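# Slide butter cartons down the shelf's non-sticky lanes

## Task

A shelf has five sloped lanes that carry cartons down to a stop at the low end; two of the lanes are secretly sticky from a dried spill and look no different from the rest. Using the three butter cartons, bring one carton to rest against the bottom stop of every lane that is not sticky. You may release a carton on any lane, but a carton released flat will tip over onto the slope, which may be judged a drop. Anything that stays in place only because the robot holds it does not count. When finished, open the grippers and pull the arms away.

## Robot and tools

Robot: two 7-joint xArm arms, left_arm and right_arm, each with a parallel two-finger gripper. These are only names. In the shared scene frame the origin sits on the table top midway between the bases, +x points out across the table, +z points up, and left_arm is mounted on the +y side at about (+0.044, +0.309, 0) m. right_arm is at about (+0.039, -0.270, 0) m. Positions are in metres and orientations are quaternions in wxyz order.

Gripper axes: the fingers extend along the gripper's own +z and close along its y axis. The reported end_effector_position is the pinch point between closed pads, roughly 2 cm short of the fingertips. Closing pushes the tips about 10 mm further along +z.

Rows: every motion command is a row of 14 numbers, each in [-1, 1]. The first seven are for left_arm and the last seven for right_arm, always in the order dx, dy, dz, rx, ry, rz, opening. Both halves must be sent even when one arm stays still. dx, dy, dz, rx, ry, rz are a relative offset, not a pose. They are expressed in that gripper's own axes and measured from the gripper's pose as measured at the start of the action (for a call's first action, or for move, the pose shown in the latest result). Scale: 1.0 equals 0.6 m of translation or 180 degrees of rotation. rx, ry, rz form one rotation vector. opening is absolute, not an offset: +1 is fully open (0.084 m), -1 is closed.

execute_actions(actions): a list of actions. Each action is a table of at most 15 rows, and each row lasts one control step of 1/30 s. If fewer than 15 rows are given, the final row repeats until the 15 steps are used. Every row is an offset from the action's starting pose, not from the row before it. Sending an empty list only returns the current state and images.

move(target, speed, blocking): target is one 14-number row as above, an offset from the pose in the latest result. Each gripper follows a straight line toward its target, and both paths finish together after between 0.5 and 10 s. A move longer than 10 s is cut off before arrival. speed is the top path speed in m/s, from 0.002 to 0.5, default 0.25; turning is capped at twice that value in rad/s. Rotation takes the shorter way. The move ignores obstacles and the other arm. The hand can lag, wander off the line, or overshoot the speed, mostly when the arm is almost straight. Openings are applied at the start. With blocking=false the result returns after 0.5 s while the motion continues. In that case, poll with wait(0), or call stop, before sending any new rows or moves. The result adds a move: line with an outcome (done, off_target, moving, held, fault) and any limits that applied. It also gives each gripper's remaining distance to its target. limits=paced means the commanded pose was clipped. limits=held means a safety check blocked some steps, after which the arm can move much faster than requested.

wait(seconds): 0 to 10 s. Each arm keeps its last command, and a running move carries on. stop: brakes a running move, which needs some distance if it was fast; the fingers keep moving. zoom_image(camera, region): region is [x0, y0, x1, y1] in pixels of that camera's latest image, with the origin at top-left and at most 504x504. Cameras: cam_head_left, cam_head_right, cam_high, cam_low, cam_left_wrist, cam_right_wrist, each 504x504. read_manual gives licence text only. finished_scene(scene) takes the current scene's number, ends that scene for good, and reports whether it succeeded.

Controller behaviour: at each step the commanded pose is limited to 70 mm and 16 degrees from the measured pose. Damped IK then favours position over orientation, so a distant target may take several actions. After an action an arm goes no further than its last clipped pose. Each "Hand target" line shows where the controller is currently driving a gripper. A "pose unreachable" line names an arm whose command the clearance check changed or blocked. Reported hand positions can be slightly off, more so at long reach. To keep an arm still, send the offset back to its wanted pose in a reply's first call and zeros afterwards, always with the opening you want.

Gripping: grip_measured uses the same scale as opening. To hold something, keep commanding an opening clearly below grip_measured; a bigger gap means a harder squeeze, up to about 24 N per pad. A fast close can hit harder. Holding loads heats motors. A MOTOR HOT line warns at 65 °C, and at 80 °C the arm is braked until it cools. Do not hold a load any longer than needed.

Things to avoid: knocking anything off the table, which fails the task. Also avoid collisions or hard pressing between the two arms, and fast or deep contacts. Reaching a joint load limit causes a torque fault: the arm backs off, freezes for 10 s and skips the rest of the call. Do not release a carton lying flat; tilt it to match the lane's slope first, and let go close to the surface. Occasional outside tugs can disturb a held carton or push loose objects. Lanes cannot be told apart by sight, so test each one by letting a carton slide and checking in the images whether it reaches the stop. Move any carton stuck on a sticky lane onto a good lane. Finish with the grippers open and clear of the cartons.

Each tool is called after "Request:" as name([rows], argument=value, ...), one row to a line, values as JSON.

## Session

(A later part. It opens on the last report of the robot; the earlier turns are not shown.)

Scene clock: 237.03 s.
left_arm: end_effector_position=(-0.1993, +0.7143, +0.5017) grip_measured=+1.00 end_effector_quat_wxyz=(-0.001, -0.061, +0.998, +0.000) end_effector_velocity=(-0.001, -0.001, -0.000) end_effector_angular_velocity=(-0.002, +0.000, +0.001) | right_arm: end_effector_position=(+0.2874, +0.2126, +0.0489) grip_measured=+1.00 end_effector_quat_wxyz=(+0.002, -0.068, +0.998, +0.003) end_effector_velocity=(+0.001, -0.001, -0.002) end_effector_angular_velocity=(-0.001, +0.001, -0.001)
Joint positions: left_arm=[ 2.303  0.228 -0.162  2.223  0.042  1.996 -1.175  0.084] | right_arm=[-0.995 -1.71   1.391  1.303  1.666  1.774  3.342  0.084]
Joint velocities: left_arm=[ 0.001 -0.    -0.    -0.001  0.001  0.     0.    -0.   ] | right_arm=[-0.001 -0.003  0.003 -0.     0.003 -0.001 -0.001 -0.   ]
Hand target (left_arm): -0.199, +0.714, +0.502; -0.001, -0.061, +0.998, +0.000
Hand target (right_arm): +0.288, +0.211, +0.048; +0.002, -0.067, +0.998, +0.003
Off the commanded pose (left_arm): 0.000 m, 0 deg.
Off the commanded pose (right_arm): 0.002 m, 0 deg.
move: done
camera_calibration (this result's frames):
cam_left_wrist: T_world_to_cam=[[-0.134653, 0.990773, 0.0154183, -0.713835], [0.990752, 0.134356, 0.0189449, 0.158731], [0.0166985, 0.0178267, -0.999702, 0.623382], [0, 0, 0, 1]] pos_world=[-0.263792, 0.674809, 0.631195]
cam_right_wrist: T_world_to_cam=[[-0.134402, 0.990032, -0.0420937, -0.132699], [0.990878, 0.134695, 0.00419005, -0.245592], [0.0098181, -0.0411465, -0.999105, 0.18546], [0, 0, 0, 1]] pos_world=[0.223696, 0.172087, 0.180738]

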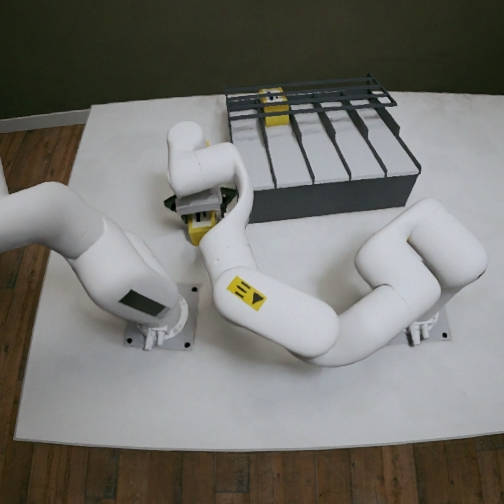

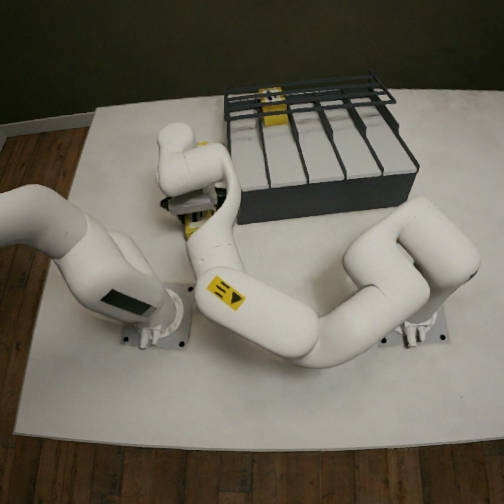

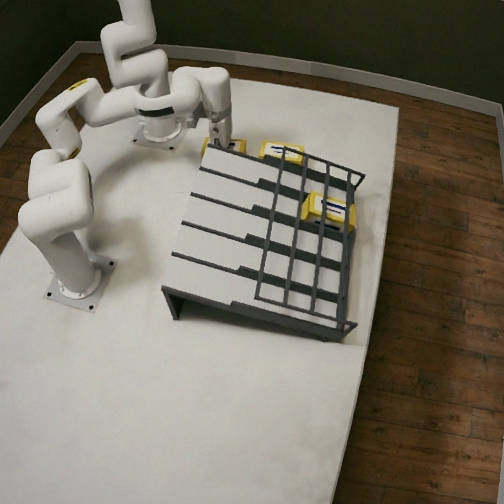

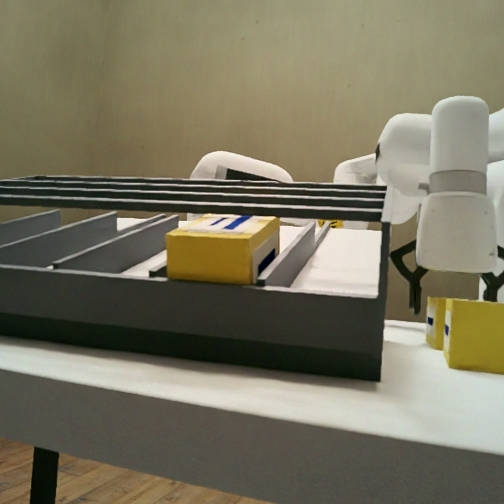

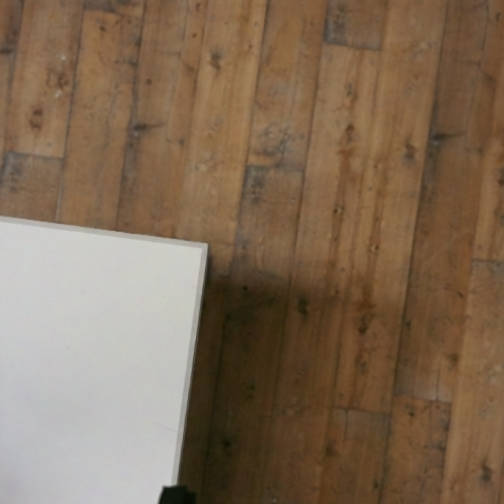

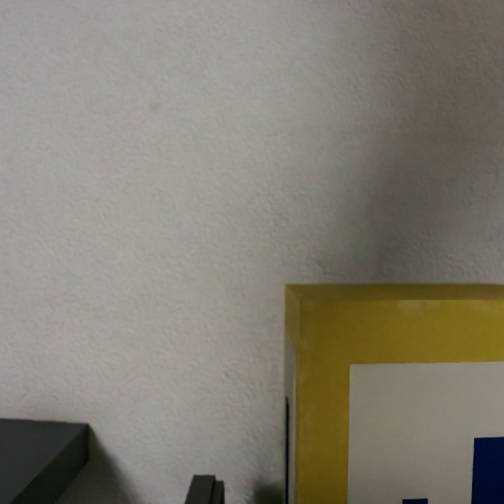

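Request:
move(target=[0,0,0,0,0,0,1,0,0,0,0,0,0,0])

Request:
move(target=[0,0,0,0,0,0,1,0,0,-0.335,0,0,0,0], speed=0.15)

Request:
move(target=[0,0,0,0,0,0,1,-0.117,-0.51,0.033,0,0.078,0,0], speed=0.15)

Request:
move(target=[0,0,0,0,0,0,1,0,0,0.075,0,0,0,0], speed=0.03)

Scene clock: 253.00 s.
left_arm: end_effector_position=(-0.1993, +0.7143, +0.5017) grip_measured=+1.00 end_effector_quat_wxyz=(-0.001, -0.061, +0.998, +0.000) end_effector_velocity=(+0.000, +0.000, -0.000) end_effector_angular_velocity=(-0.000, +0.000, -0.000) | right_arm: end_effector_position=(+0.2875, +0.2123, +0.0486) grip_measured=+0.47 end_effector_quat_wxyz=(+0.002, -0.068, +0.998, +0.003) end_effector_velocity=(-0.001, +0.001, +0.001) end_effector_angular_velocity=(+0.001, -0.001, +0.003)
Joint positions: left_arm=[ 2.303  0.228 -0.162  2.223  0.042  1.996 -1.175  0.084] | right_arm=[-0.995 -1.709  1.392  1.303  1.664  1.773  3.342  0.064]
Joint velocities: left_arm=[-0. -0. -0. -0.  0. -0. -0. -0.] | right_arm=[ 0.001  0.001 -0.003  0.002 -0.001  0.001 -0.     0.   ]
Hand target (left_arm): -0.199, +0.714, +0.502; -0.001, -0.061, +0.998, +0.000
Hand target (right_arm): +0.287, +0.213, +0.049; +0.002, -0.068, +0.998, +0.003
Off the commanded pose (left_arm): 0.000 m, 0 deg.
Off the commanded pose (right_arm): 0.000 m, 0 deg.
move: done
camera_calibration (this result's frames):
cam_left_wrist: T_world_to_cam=[[-0.134654, 0.990773, 0.0154184, -0.713835], [0.990752, 0.134356, 0.0189449, 0.15873], [0.0166986, 0.0178268, -0.999702, 0.623382], [0, 0, 0, 1]] pos_world=[-0.263793, 0.674809, 0.631195]
cam_right_wrist: T_world_to_cam=[[-0.133934, 0.990073, -0.0426233, -0.132542], [0.990945, 0.134214, 0.00376275, -0.245547], [0.00944602, -0.0417334, -0.999084, 0.185368], [0, 0, 0, 1]] pos_world=[0.223821, 0.171918, 0.180473]

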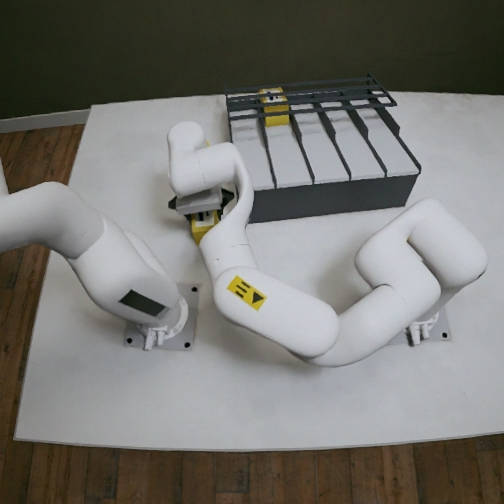

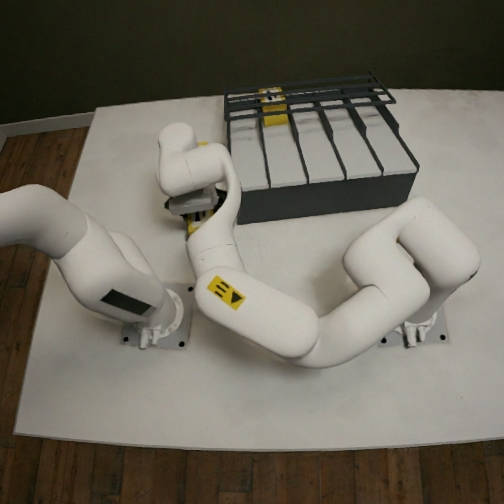

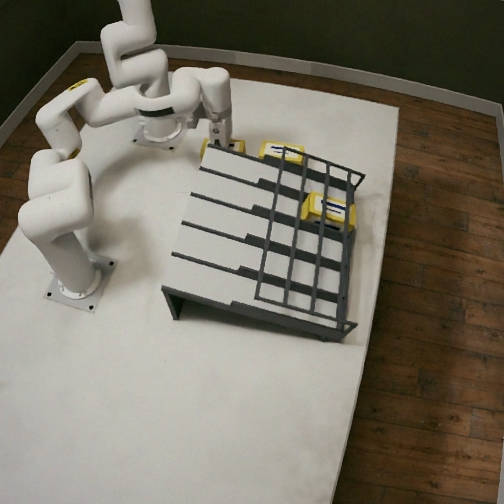

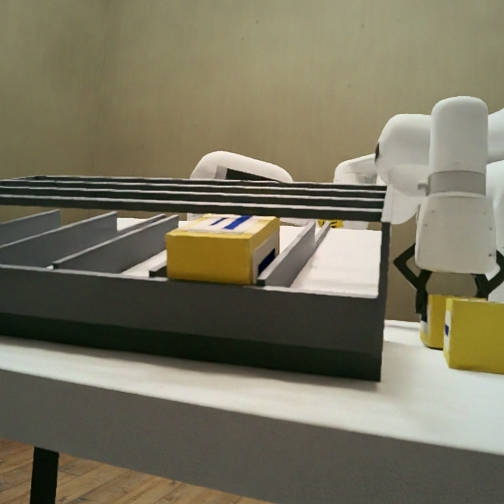

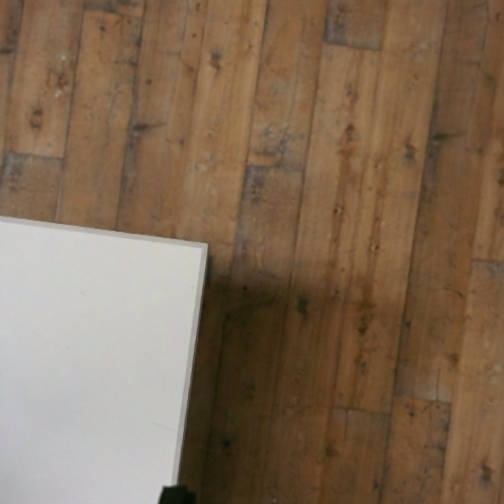

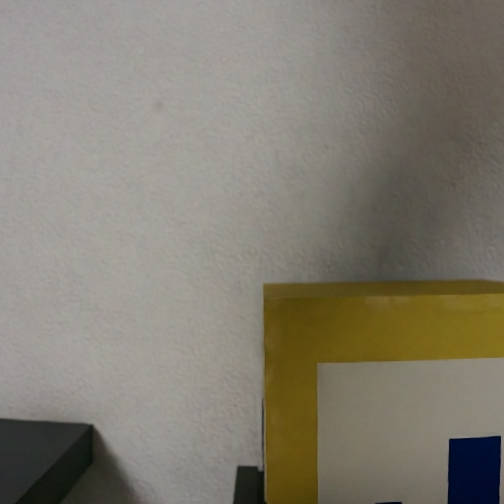

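Scene clock: 254.70 s.
left_arm: end_effector_position=(-0.1993, +0.7143, +0.5017) grip_measured=+1.00 end_effector_quat_wxyz=(-0.001, -0.061, +0.998, +0.000) end_effector_velocity=(+0.001, +0.000, +0.000) end_effector_angular_velocity=(+0.001, +0.000, -0.001) | right_arm: end_effector_position=(+0.2866, +0.2115, +0.2483) grip_measured=+0.47 end_effector_quat_wxyz=(+0.001, -0.068, +0.998, +0.003) end_effector_velocity=(-0.001, +0.001, +0.002) end_effector_angular_velocity=(-0.000, +0.001, +0.001)
Joint positions: left_arm=[ 2.303  0.228 -0.162  2.223  0.042  1.996 -1.175  0.084] | right_arm=[-1.132 -1.414  1.106  1.557  1.395  2.024  3.36   0.064]
Joint velocities: left_arm=[-0.001 -0.    -0.     0.001 -0.     0.    -0.    -0.   ] | right_arm=[-0.002  0.005 -0.001  0.008 -0.002  0.003  0.002 -0.   ]
Hand target (left_arm): -0.199, +0.714, +0.502; -0.001, -0.061, +0.998, +0.000
Hand target (right_arm): +0.287, +0.211, +0.249; +0.001, -0.068, +0.998, +0.004
Off the commanded pose (left_arm): 0.000 m, 0 deg.
Off the commanded pose (right_arm): 0.001 m, 0 deg.
move: done
camera_calibration (this result's frames):
cam_left_wrist: T_world_to_cam=[[-0.134653, 0.990773, 0.0154183, -0.713835], [0.990752, 0.134356, 0.018945, 0.158731], [0.0166986, 0.0178267, -0.999702, 0.623382], [0, 0, 0, 1]] pos_world=[-0.263792, 0.674809, 0.631195]
cam_right_wrist: T_world_to_cam=[[-0.135099, 0.989906, -0.0428339, -0.122861], [0.990807, 0.135278, 0.00128509, -0.244944], [0.00706659, -0.0422665, -0.999081, 0.385626], [0, 0, 0, 1]] pos_world=[0.223369, 0.171056, 0.380324]

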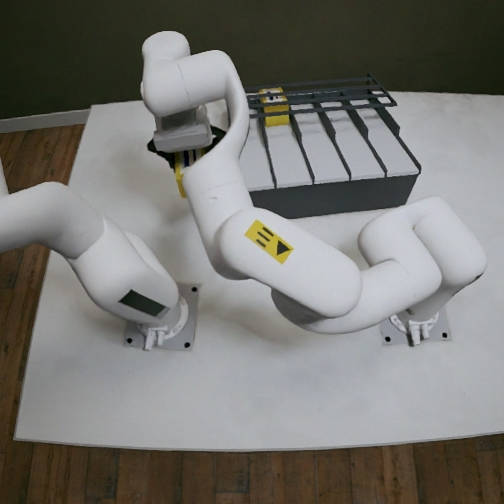

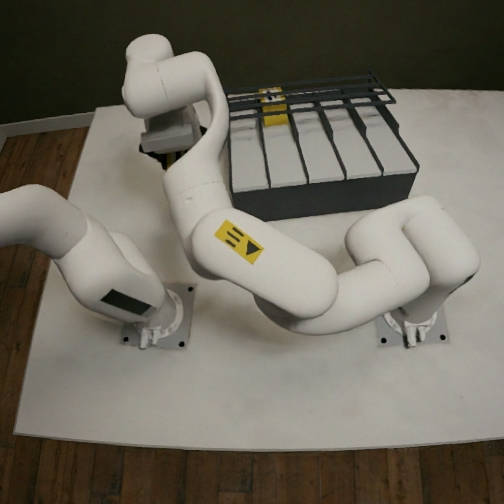

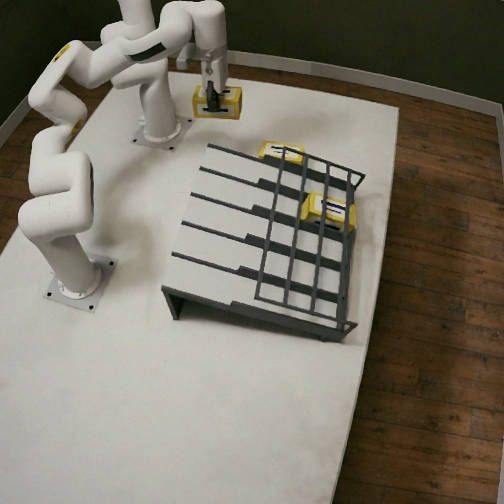

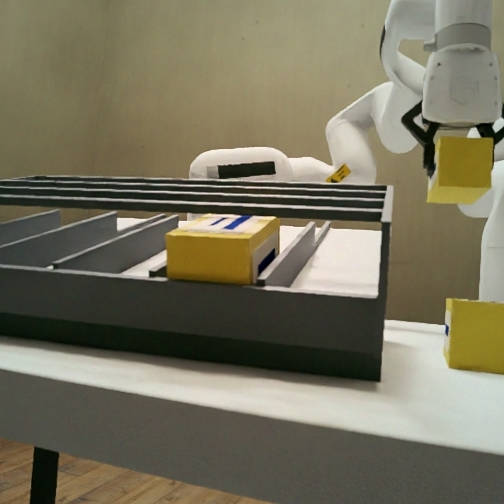

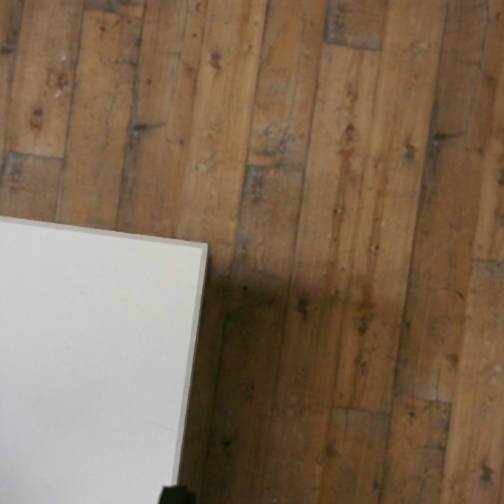

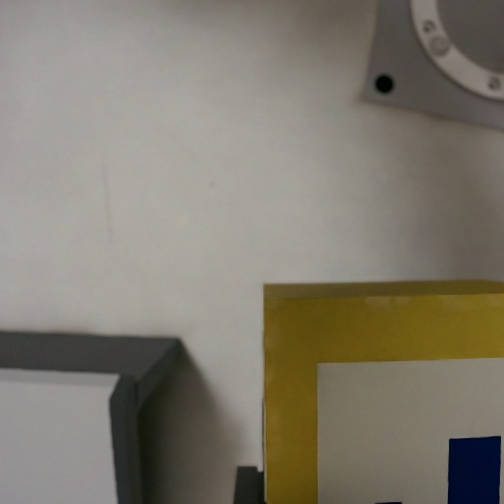

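Scene clock: 257.17 s.
left_arm: end_effector_position=(-0.1993, +0.7143, +0.5017) grip_measured=+1.00 end_effector_quat_wxyz=(-0.001, -0.061, +0.998, +0.000) end_effector_velocity=(-0.000, -0.000, -0.000) end_effector_angular_velocity=(-0.001, -0.001, +0.001) | right_arm: end_effector_position=(+0.3986, -0.0809, +0.2262) grip_measured=+0.47 end_effector_quat_wxyz=(-0.122, -0.069, +0.990, -0.007) end_effector_velocity=(+0.001, -0.002, -0.001) end_effector_angular_velocity=(+0.000, +0.003, -0.000)
Joint positions: left_arm=[ 2.303  0.228 -0.162  2.223  0.042  1.996 -1.175  0.084] | right_arm=[-1.497 -1.295  1.17   1.229  1.032  2.049  2.581  0.064]
Joint velocities: left_arm=[ 0.001 -0.    -0.    -0.001 -0.     0.    -0.     0.   ] | right_arm=[-0.006  0.001  0.003 -0.    -0.001 -0.001 -0.005 -0.   ]
Hand target (left_arm): -0.199, +0.714, +0.502; -0.001, -0.061, +0.998, +0.000
Hand target (right_arm): +0.399, -0.082, +0.226; -0.122, -0.069, +0.990, -0.007
Off the commanded pose (left_arm): 0.000 m, 0 deg.
Off the commanded pose (right_arm): 0.001 m, 0 deg.
move: done
camera_calibration (this result's frames):
cam_left_wrist: T_world_to_cam=[[-0.134653, 0.990773, 0.0154182, -0.713835], [0.990752, 0.134356, 0.018945, 0.15873], [0.0166987, 0.0178266, -0.999702, 0.623382], [0, 0, 0, 1]] pos_world=[-0.263792, 0.674809, 0.631195]
cam_right_wrist: T_world_to_cam=[[-0.149326, 0.987811, -0.0439362, 0.186482], [0.960611, 0.134396, -0.243238, -0.248968], [-0.234369, -0.0785275, -0.968971, 0.436886], [0, 0, 0, 1]] pos_world=[0.3694, -0.116441, 0.370965]

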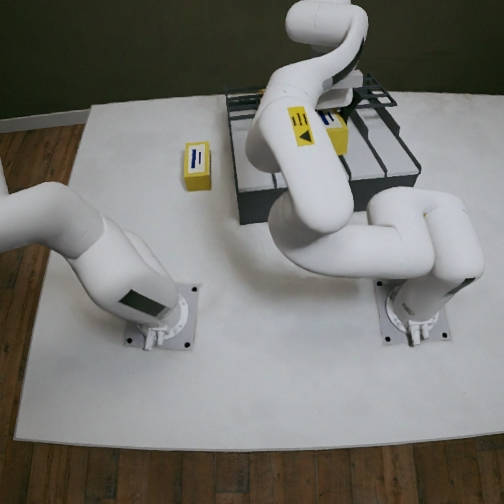

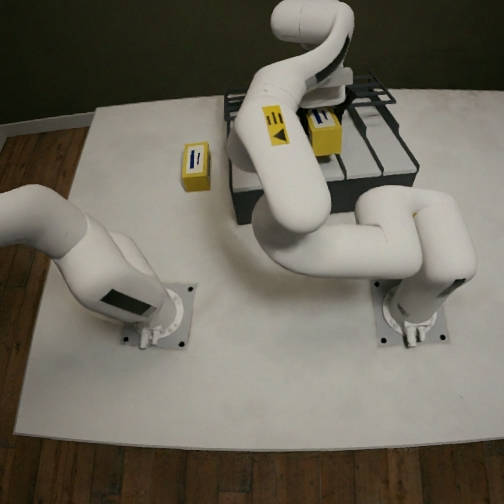

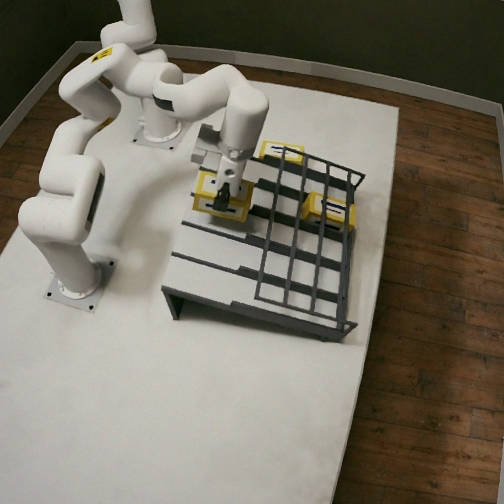

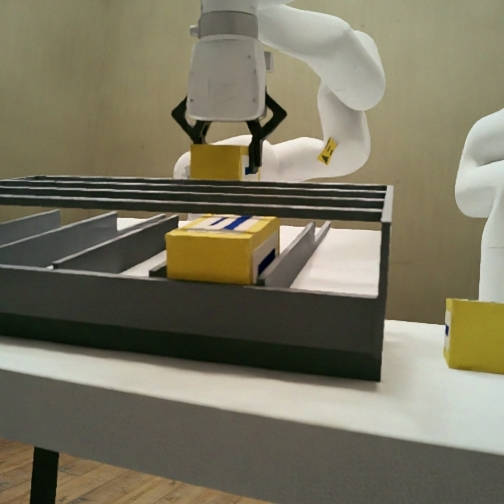

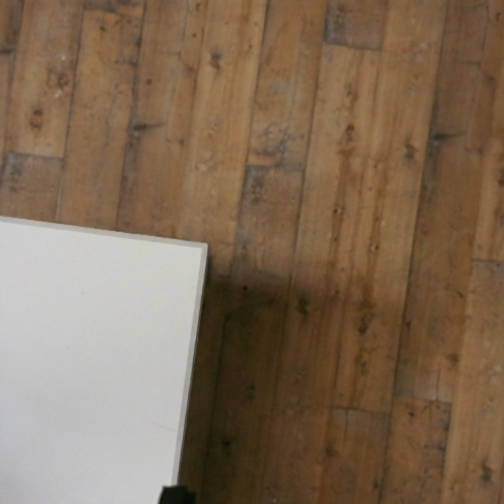

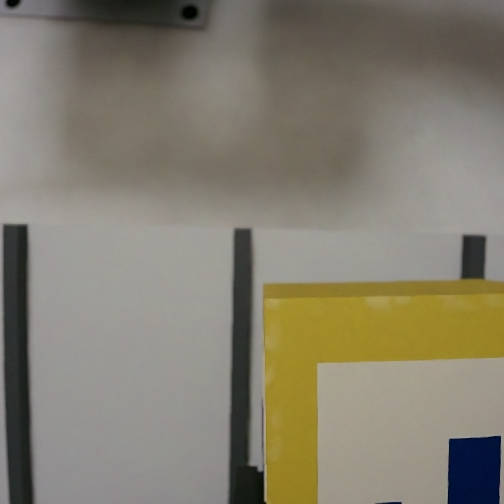

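Scene clock: 258.97 s.
left_arm: end_effector_position=(-0.1993, +0.7143, +0.5017) grip_measured=+1.00 end_effector_quat_wxyz=(-0.001, -0.061, +0.998, +0.000) end_effector_velocity=(-0.000, -0.000, +0.000) end_effector_angular_velocity=(+0.001, -0.000, +0.001) | right_arm: end_effector_position=(+0.3877, -0.0824, +0.1828) grip_measured=+0.47 end_effector_quat_wxyz=(-0.122, -0.069, +0.990, -0.007) end_effector_velocity=(-0.001, +0.000, +0.000) end_effector_angular_velocity=(+0.002, -0.001, -0.001)
Joint positions: left_arm=[ 2.303  0.228 -0.162  2.223  0.042  1.996 -1.175  0.084] | right_arm=[-1.439 -1.365  1.22   1.111  1.092  1.993  2.565  0.064]
Joint velocities: left_arm=[ 0.001  0.     0.     0.    -0.001 -0.     0.     0.   ] | right_arm=[ 0.002 -0.001 -0.002 -0.002  0.001  0.001  0.     0.   ]
Hand target (left_arm): -0.199, +0.714, +0.502; -0.001, -0.061, +0.998, +0.000
Hand target (right_arm): +0.388, -0.082, +0.183; -0.122, -0.069, +0.990, -0.007
Off the commanded pose (left_arm): 0.000 m, 0 deg.
Off the commanded pose (right_arm): 0.000 m, 0 deg.
move: done
camera_calibration (this result's frames):
cam_left_wrist: T_world_to_cam=[[-0.134653, 0.990773, 0.0154183, -0.713835], [0.990752, 0.134356, 0.0189451, 0.15873], [0.0166988, 0.0178268, -0.999702, 0.623382], [0, 0, 0, 1]] pos_world=[-0.263792, 0.674809, 0.631195]
cam_right_wrist: T_world_to_cam=[[-0.149116, 0.987828, -0.0442799, 0.184382], [0.960733, 0.134138, -0.242896, -0.249063], [-0.233999, -0.0787609, -0.969041, 0.392012], [0, 0, 0, 1]] pos_world=[0.358508, -0.117853, 0.327543]

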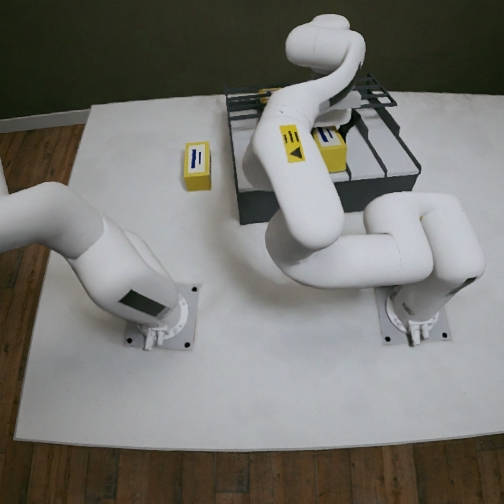

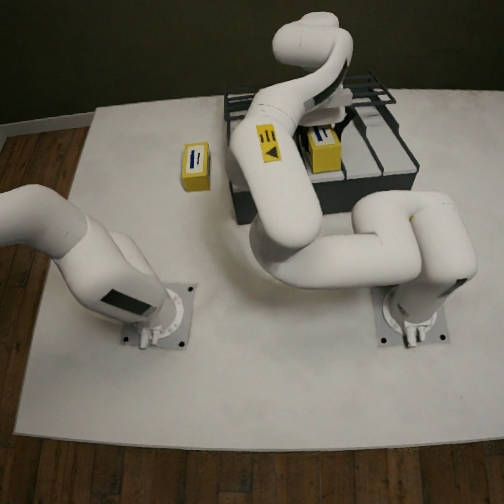

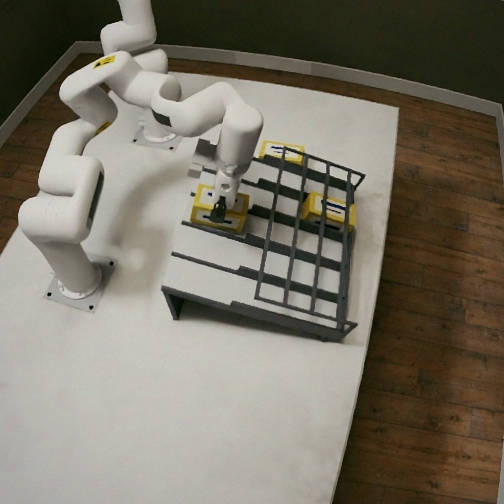

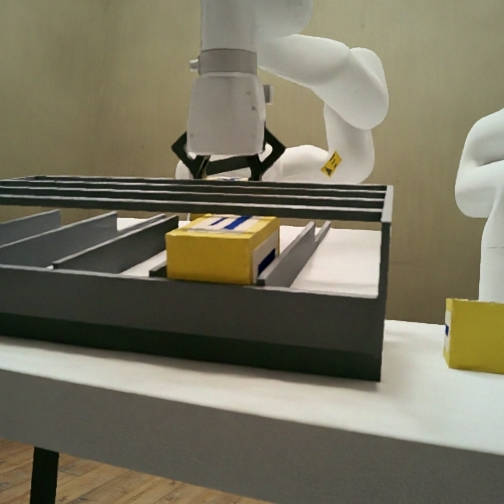

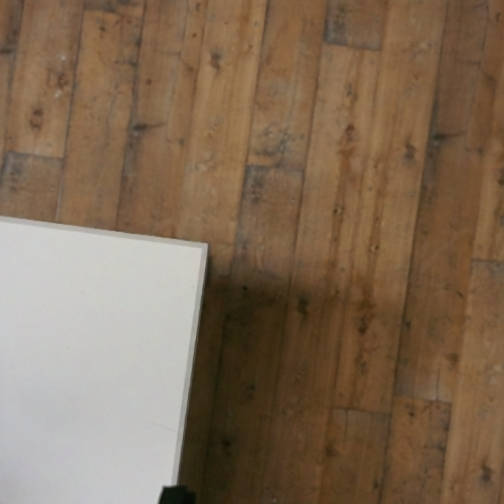

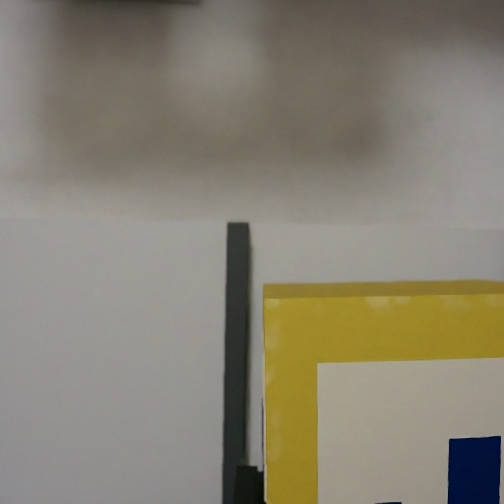

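Request:
move(target=[0,0,0,0,0,0,1,0,0,0.013,0,0,0,0], speed=0.02)

Request:
move(target=[0,0,0,0,0,0,1,0,0,0,0,0,0,1])

Request:
move(target=[0,0,0,0,0,0,1,0,0,-0.15,0,0,0,1], speed=0.15)

Scene clock: 265.17 s.
left_arm: end_effector_position=(-0.1993, +0.7143, +0.5017) grip_measured=+1.00 end_effector_quat_wxyz=(-0.001, -0.061, +0.998, +0.000) end_effector_velocity=(+0.000, +0.000, +0.000) end_effector_angular_velocity=(+0.001, -0.001, -0.000) | right_arm: end_effector_position=(+0.3861, -0.0826, +0.1760) grip_measured=+0.47 end_effector_quat_wxyz=(-0.121, -0.069, +0.990, -0.007) end_effector_velocity=(-0.000, -0.000, -0.001) end_effector_angular_velocity=(+0.000, -0.000, -0.000)
Joint positions: left_arm=[ 2.303  0.228 -0.162  2.223  0.042  1.996 -1.175  0.084] | right_arm=[-1.43  -1.376  1.229  1.093  1.103  1.984  2.563  0.064]
Joint velocities: left_arm=[ 0.    -0.    -0.     0.    -0.001  0.    -0.    -0.   ] | right_arm=[ 0.    -0.003  0.002 -0.003  0.003 -0.001 -0.001  0.   ]
Hand target (left_arm): -0.199, +0.714, +0.502; -0.001, -0.061, +0.998, +0.000
Hand target (right_arm): +0.386, -0.083, +0.175; -0.122, -0.069, +0.990, -0.007
Off the commanded pose (left_arm): 0.000 m, 0 deg.
Off the commanded pose (right_arm): 0.001 m, 0 deg.
move: done
camera_calibration (this result's frames):
cam_left_wrist: T_world_to_cam=[[-0.134653, 0.990773, 0.0154184, -0.713835], [0.990752, 0.134356, 0.0189451, 0.15873], [0.0166987, 0.0178268, -0.999702, 0.623382], [0, 0, 0, 1]] pos_world=[-0.263792, 0.674809, 0.631195]
cam_right_wrist: T_world_to_cam=[[-0.149095, 0.987833, -0.0442233, 0.184036], [0.961109, 0.134258, -0.241337, -0.249542], [-0.232464, -0.0784856, -0.969433, 0.384562], [0, 0, 0, 1]] pos_world=[0.356672, -0.118111, 0.320722]

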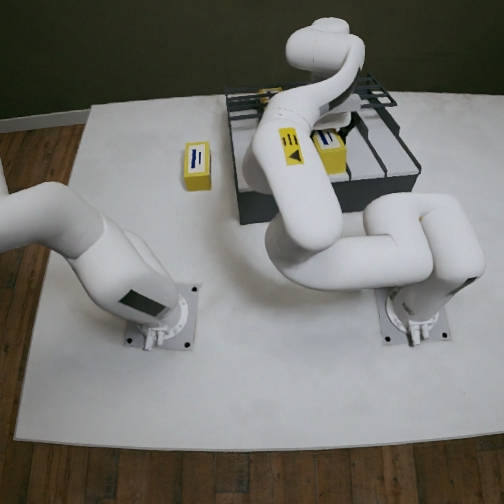

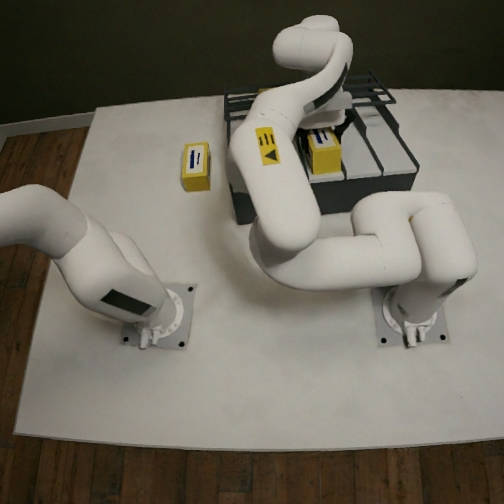

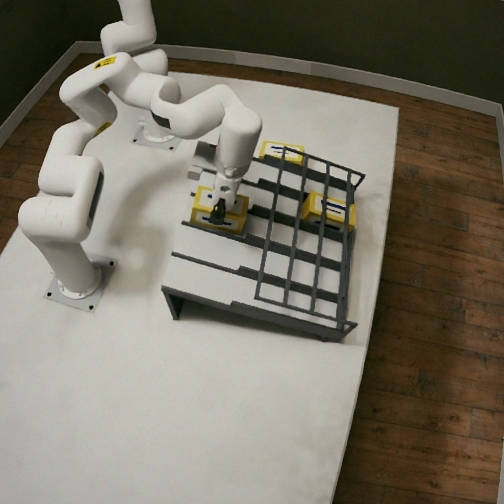

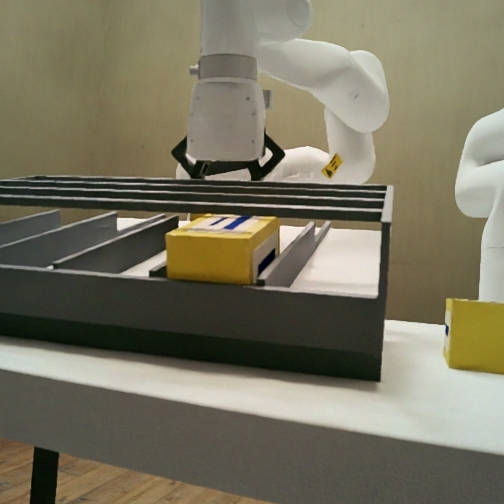

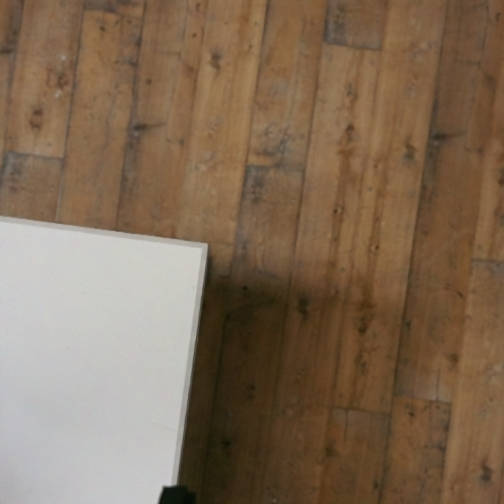

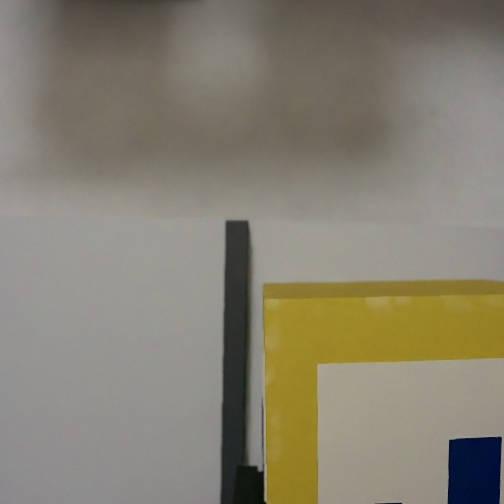

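Scene clock: 265.67 s.
left_arm: end_effector_position=(-0.1993, +0.7143, +0.5017) grip_measured=+1.00 end_effector_quat_wxyz=(-0.001, -0.061, +0.998, +0.000) end_effector_velocity=(+0.000, +0.000, +0.000) end_effector_angular_velocity=(-0.000, +0.001, -0.001) | right_arm: end_effector_position=(+0.3861, -0.0826, +0.1760) grip_measured=+1.00 end_effector_quat_wxyz=(-0.121, -0.069, +0.990, -0.007) end_effector_velocity=(-0.000, +0.001, +0.000) end_effector_angular_velocity=(+0.004, +0.000, +0.002)
Joint positions: left_arm=[ 2.303  0.228 -0.162  2.223  0.042  1.996 -1.175  0.084] | right_arm=[-1.43  -1.376  1.229  1.093  1.103  1.984  2.563  0.084]
Joint velocities: left_arm=[-0.001 -0.    -0.     0.     0.001 -0.    -0.     0.   ] | right_arm=[ 0.001  0.002 -0.001 -0.     0.001  0.001 -0.001  0.   ]
Hand target (left_arm): -0.199, +0.714, +0.502; -0.001, -0.061, +0.998, +0.000
Hand target (right_arm): +0.386, -0.083, +0.176; -0.121, -0.069, +0.990, -0.007
Off the commanded pose (left_arm): 0.000 m, 0 deg.
Off the commanded pose (right_arm): 0.000 m, 0 deg.
move: done
camera_calibration (this result's frames):
cam_left_wrist: T_world_to_cam=[[-0.134653, 0.990773, 0.0154183, -0.713835], [0.990752, 0.134356, 0.0189451, 0.15873], [0.0166988, 0.0178267, -0.999702, 0.623382], [0, 0, 0, 1]] pos_world=[-0.263792, 0.674809, 0.631195]
cam_right_wrist: T_world_to_cam=[[-0.149096, 0.987833, -0.0442298, 0.184039], [0.961113, 0.134258, -0.241322, -0.249546], [-0.232448, -0.07849, -0.969437, 0.38456], [0, 0, 0, 1]] pos_world=[0.356671, -0.118112, 0.320726]

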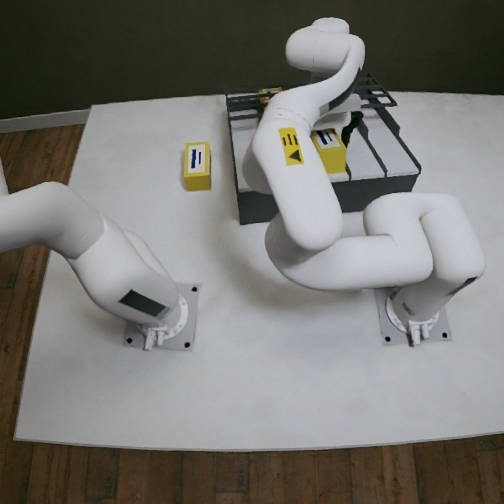

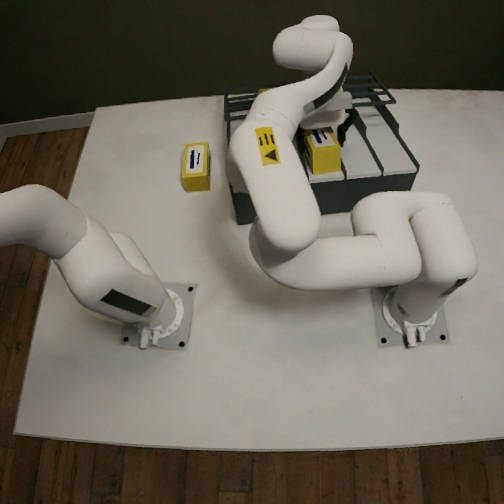

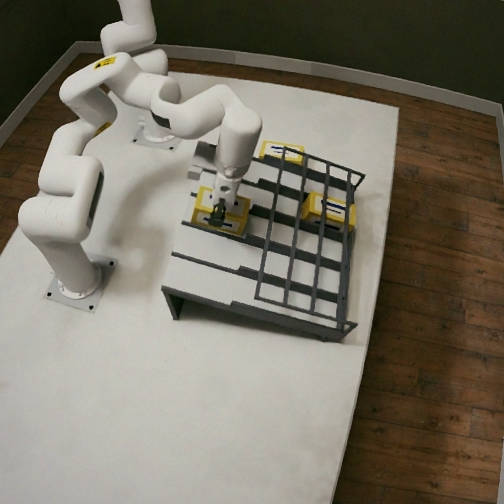

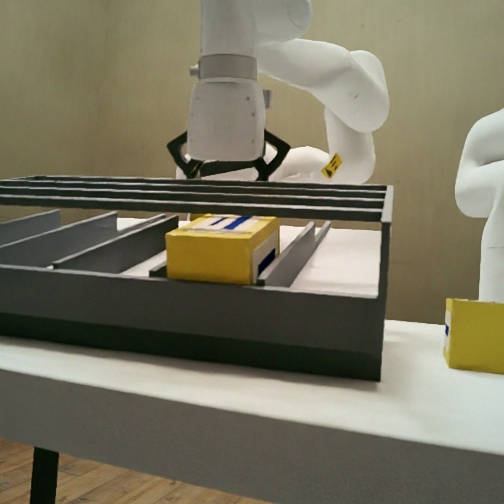

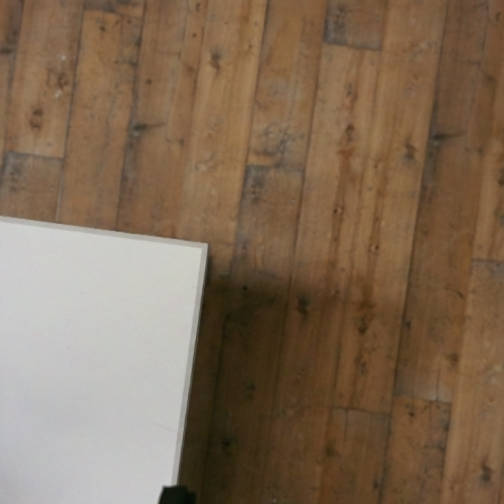

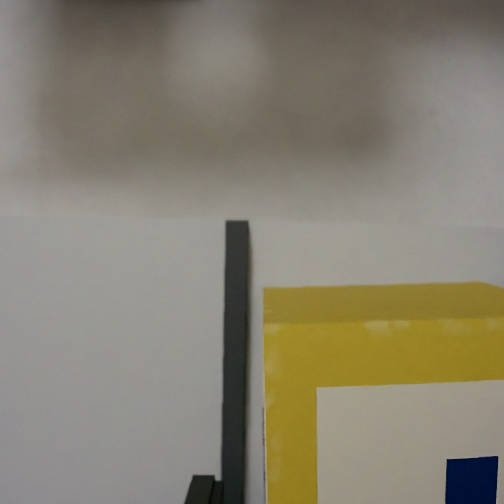

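Scene clock: 266.67 s.
left_arm: end_effector_position=(-0.1993, +0.7143, +0.5017) grip_measured=+1.00 end_effector_quat_wxyz=(-0.001, -0.061, +0.998, +0.000) end_effector_velocity=(-0.000, -0.000, -0.000) end_effector_angular_velocity=(-0.001, -0.001, +0.001) | right_arm: end_effector_position=(+0.4076, -0.0796, +0.2627) grip_measured=+1.00 end_effector_quat_wxyz=(-0.122, -0.070, +0.990, -0.007) end_effector_velocity=(+0.000, +0.000, +0.003) end_effector_angular_velocity=(+0.000, -0.001, +0.001)
Joint positions: left_arm=[ 2.303  0.228 -0.162  2.223  0.042  1.996 -1.175  0.084] | right_arm=[-1.548 -1.231  1.14   1.34   0.992  2.097  2.6    0.084]
Joint velocities: left_arm=[ 0.001 -0.    -0.    -0.001 -0.     0.    -0.    -0.   ] | right_arm=[-0.002  0.004 -0.003  0.007 -0.002  0.003  0.001  0.   ]
Hand target (left_arm): -0.199, +0.714, +0.502; -0.001, -0.061, +0.998, +0.000
Hand target (right_arm): +0.408, -0.080, +0.263; -0.121, -0.069, +0.990, -0.006
Off the commanded pose (left_arm): 0.000 m, 0 deg.
Off the commanded pose (right_arm): 0.001 m, 0 deg.
move: done
camera_calibration (this result's frames):
cam_left_wrist: T_world_to_cam=[[-0.134654, 0.990773, 0.0154185, -0.713835], [0.990752, 0.134356, 0.018945, 0.15873], [0.0166986, 0.0178269, -0.999702, 0.623382], [0, 0, 0, 1]] pos_world=[-0.263793, 0.674809, 0.631195]
cam_right_wrist: T_world_to_cam=[[-0.149785, 0.987755, -0.0436386, 0.188225], [0.960757, 0.134985, -0.242331, -0.249187], [-0.233473, -0.0782236, -0.969212, 0.474206], [0, 0, 0, 1]] pos_world=[0.378315, -0.11519, 0.407434]

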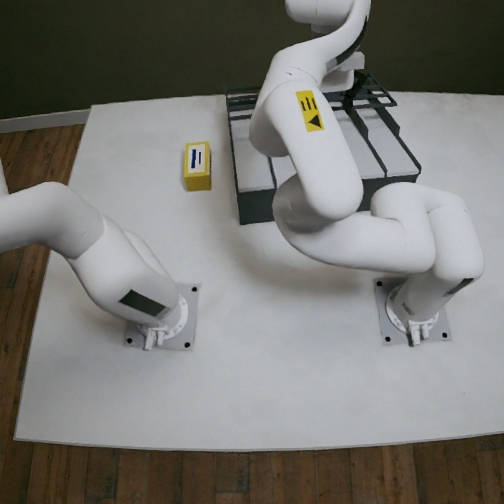

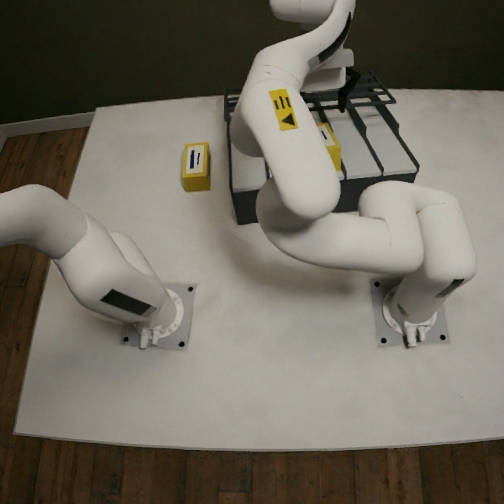

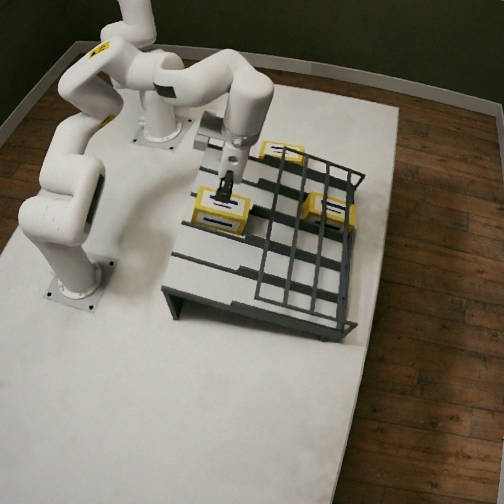

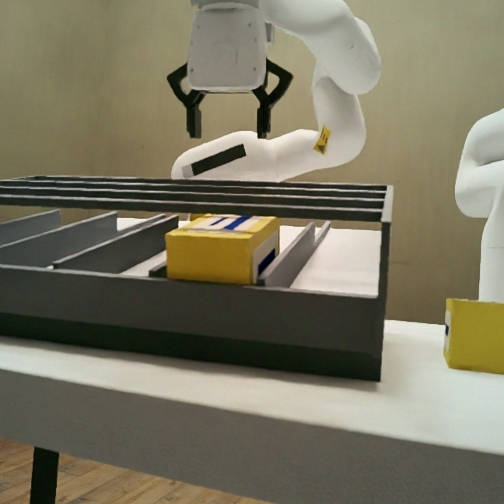

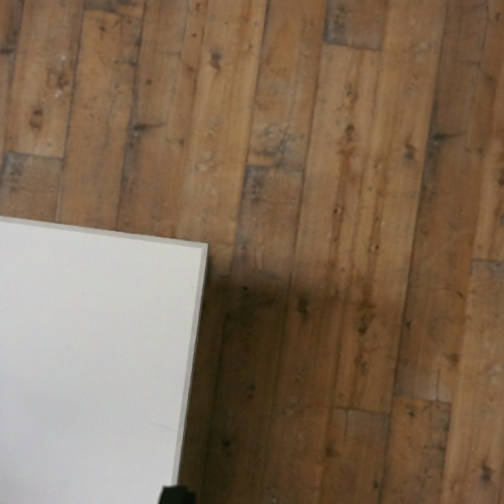

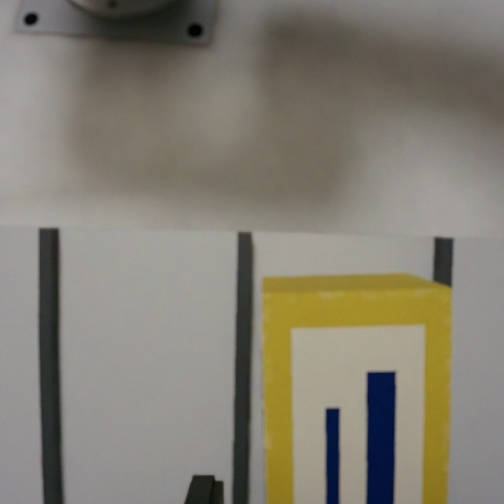

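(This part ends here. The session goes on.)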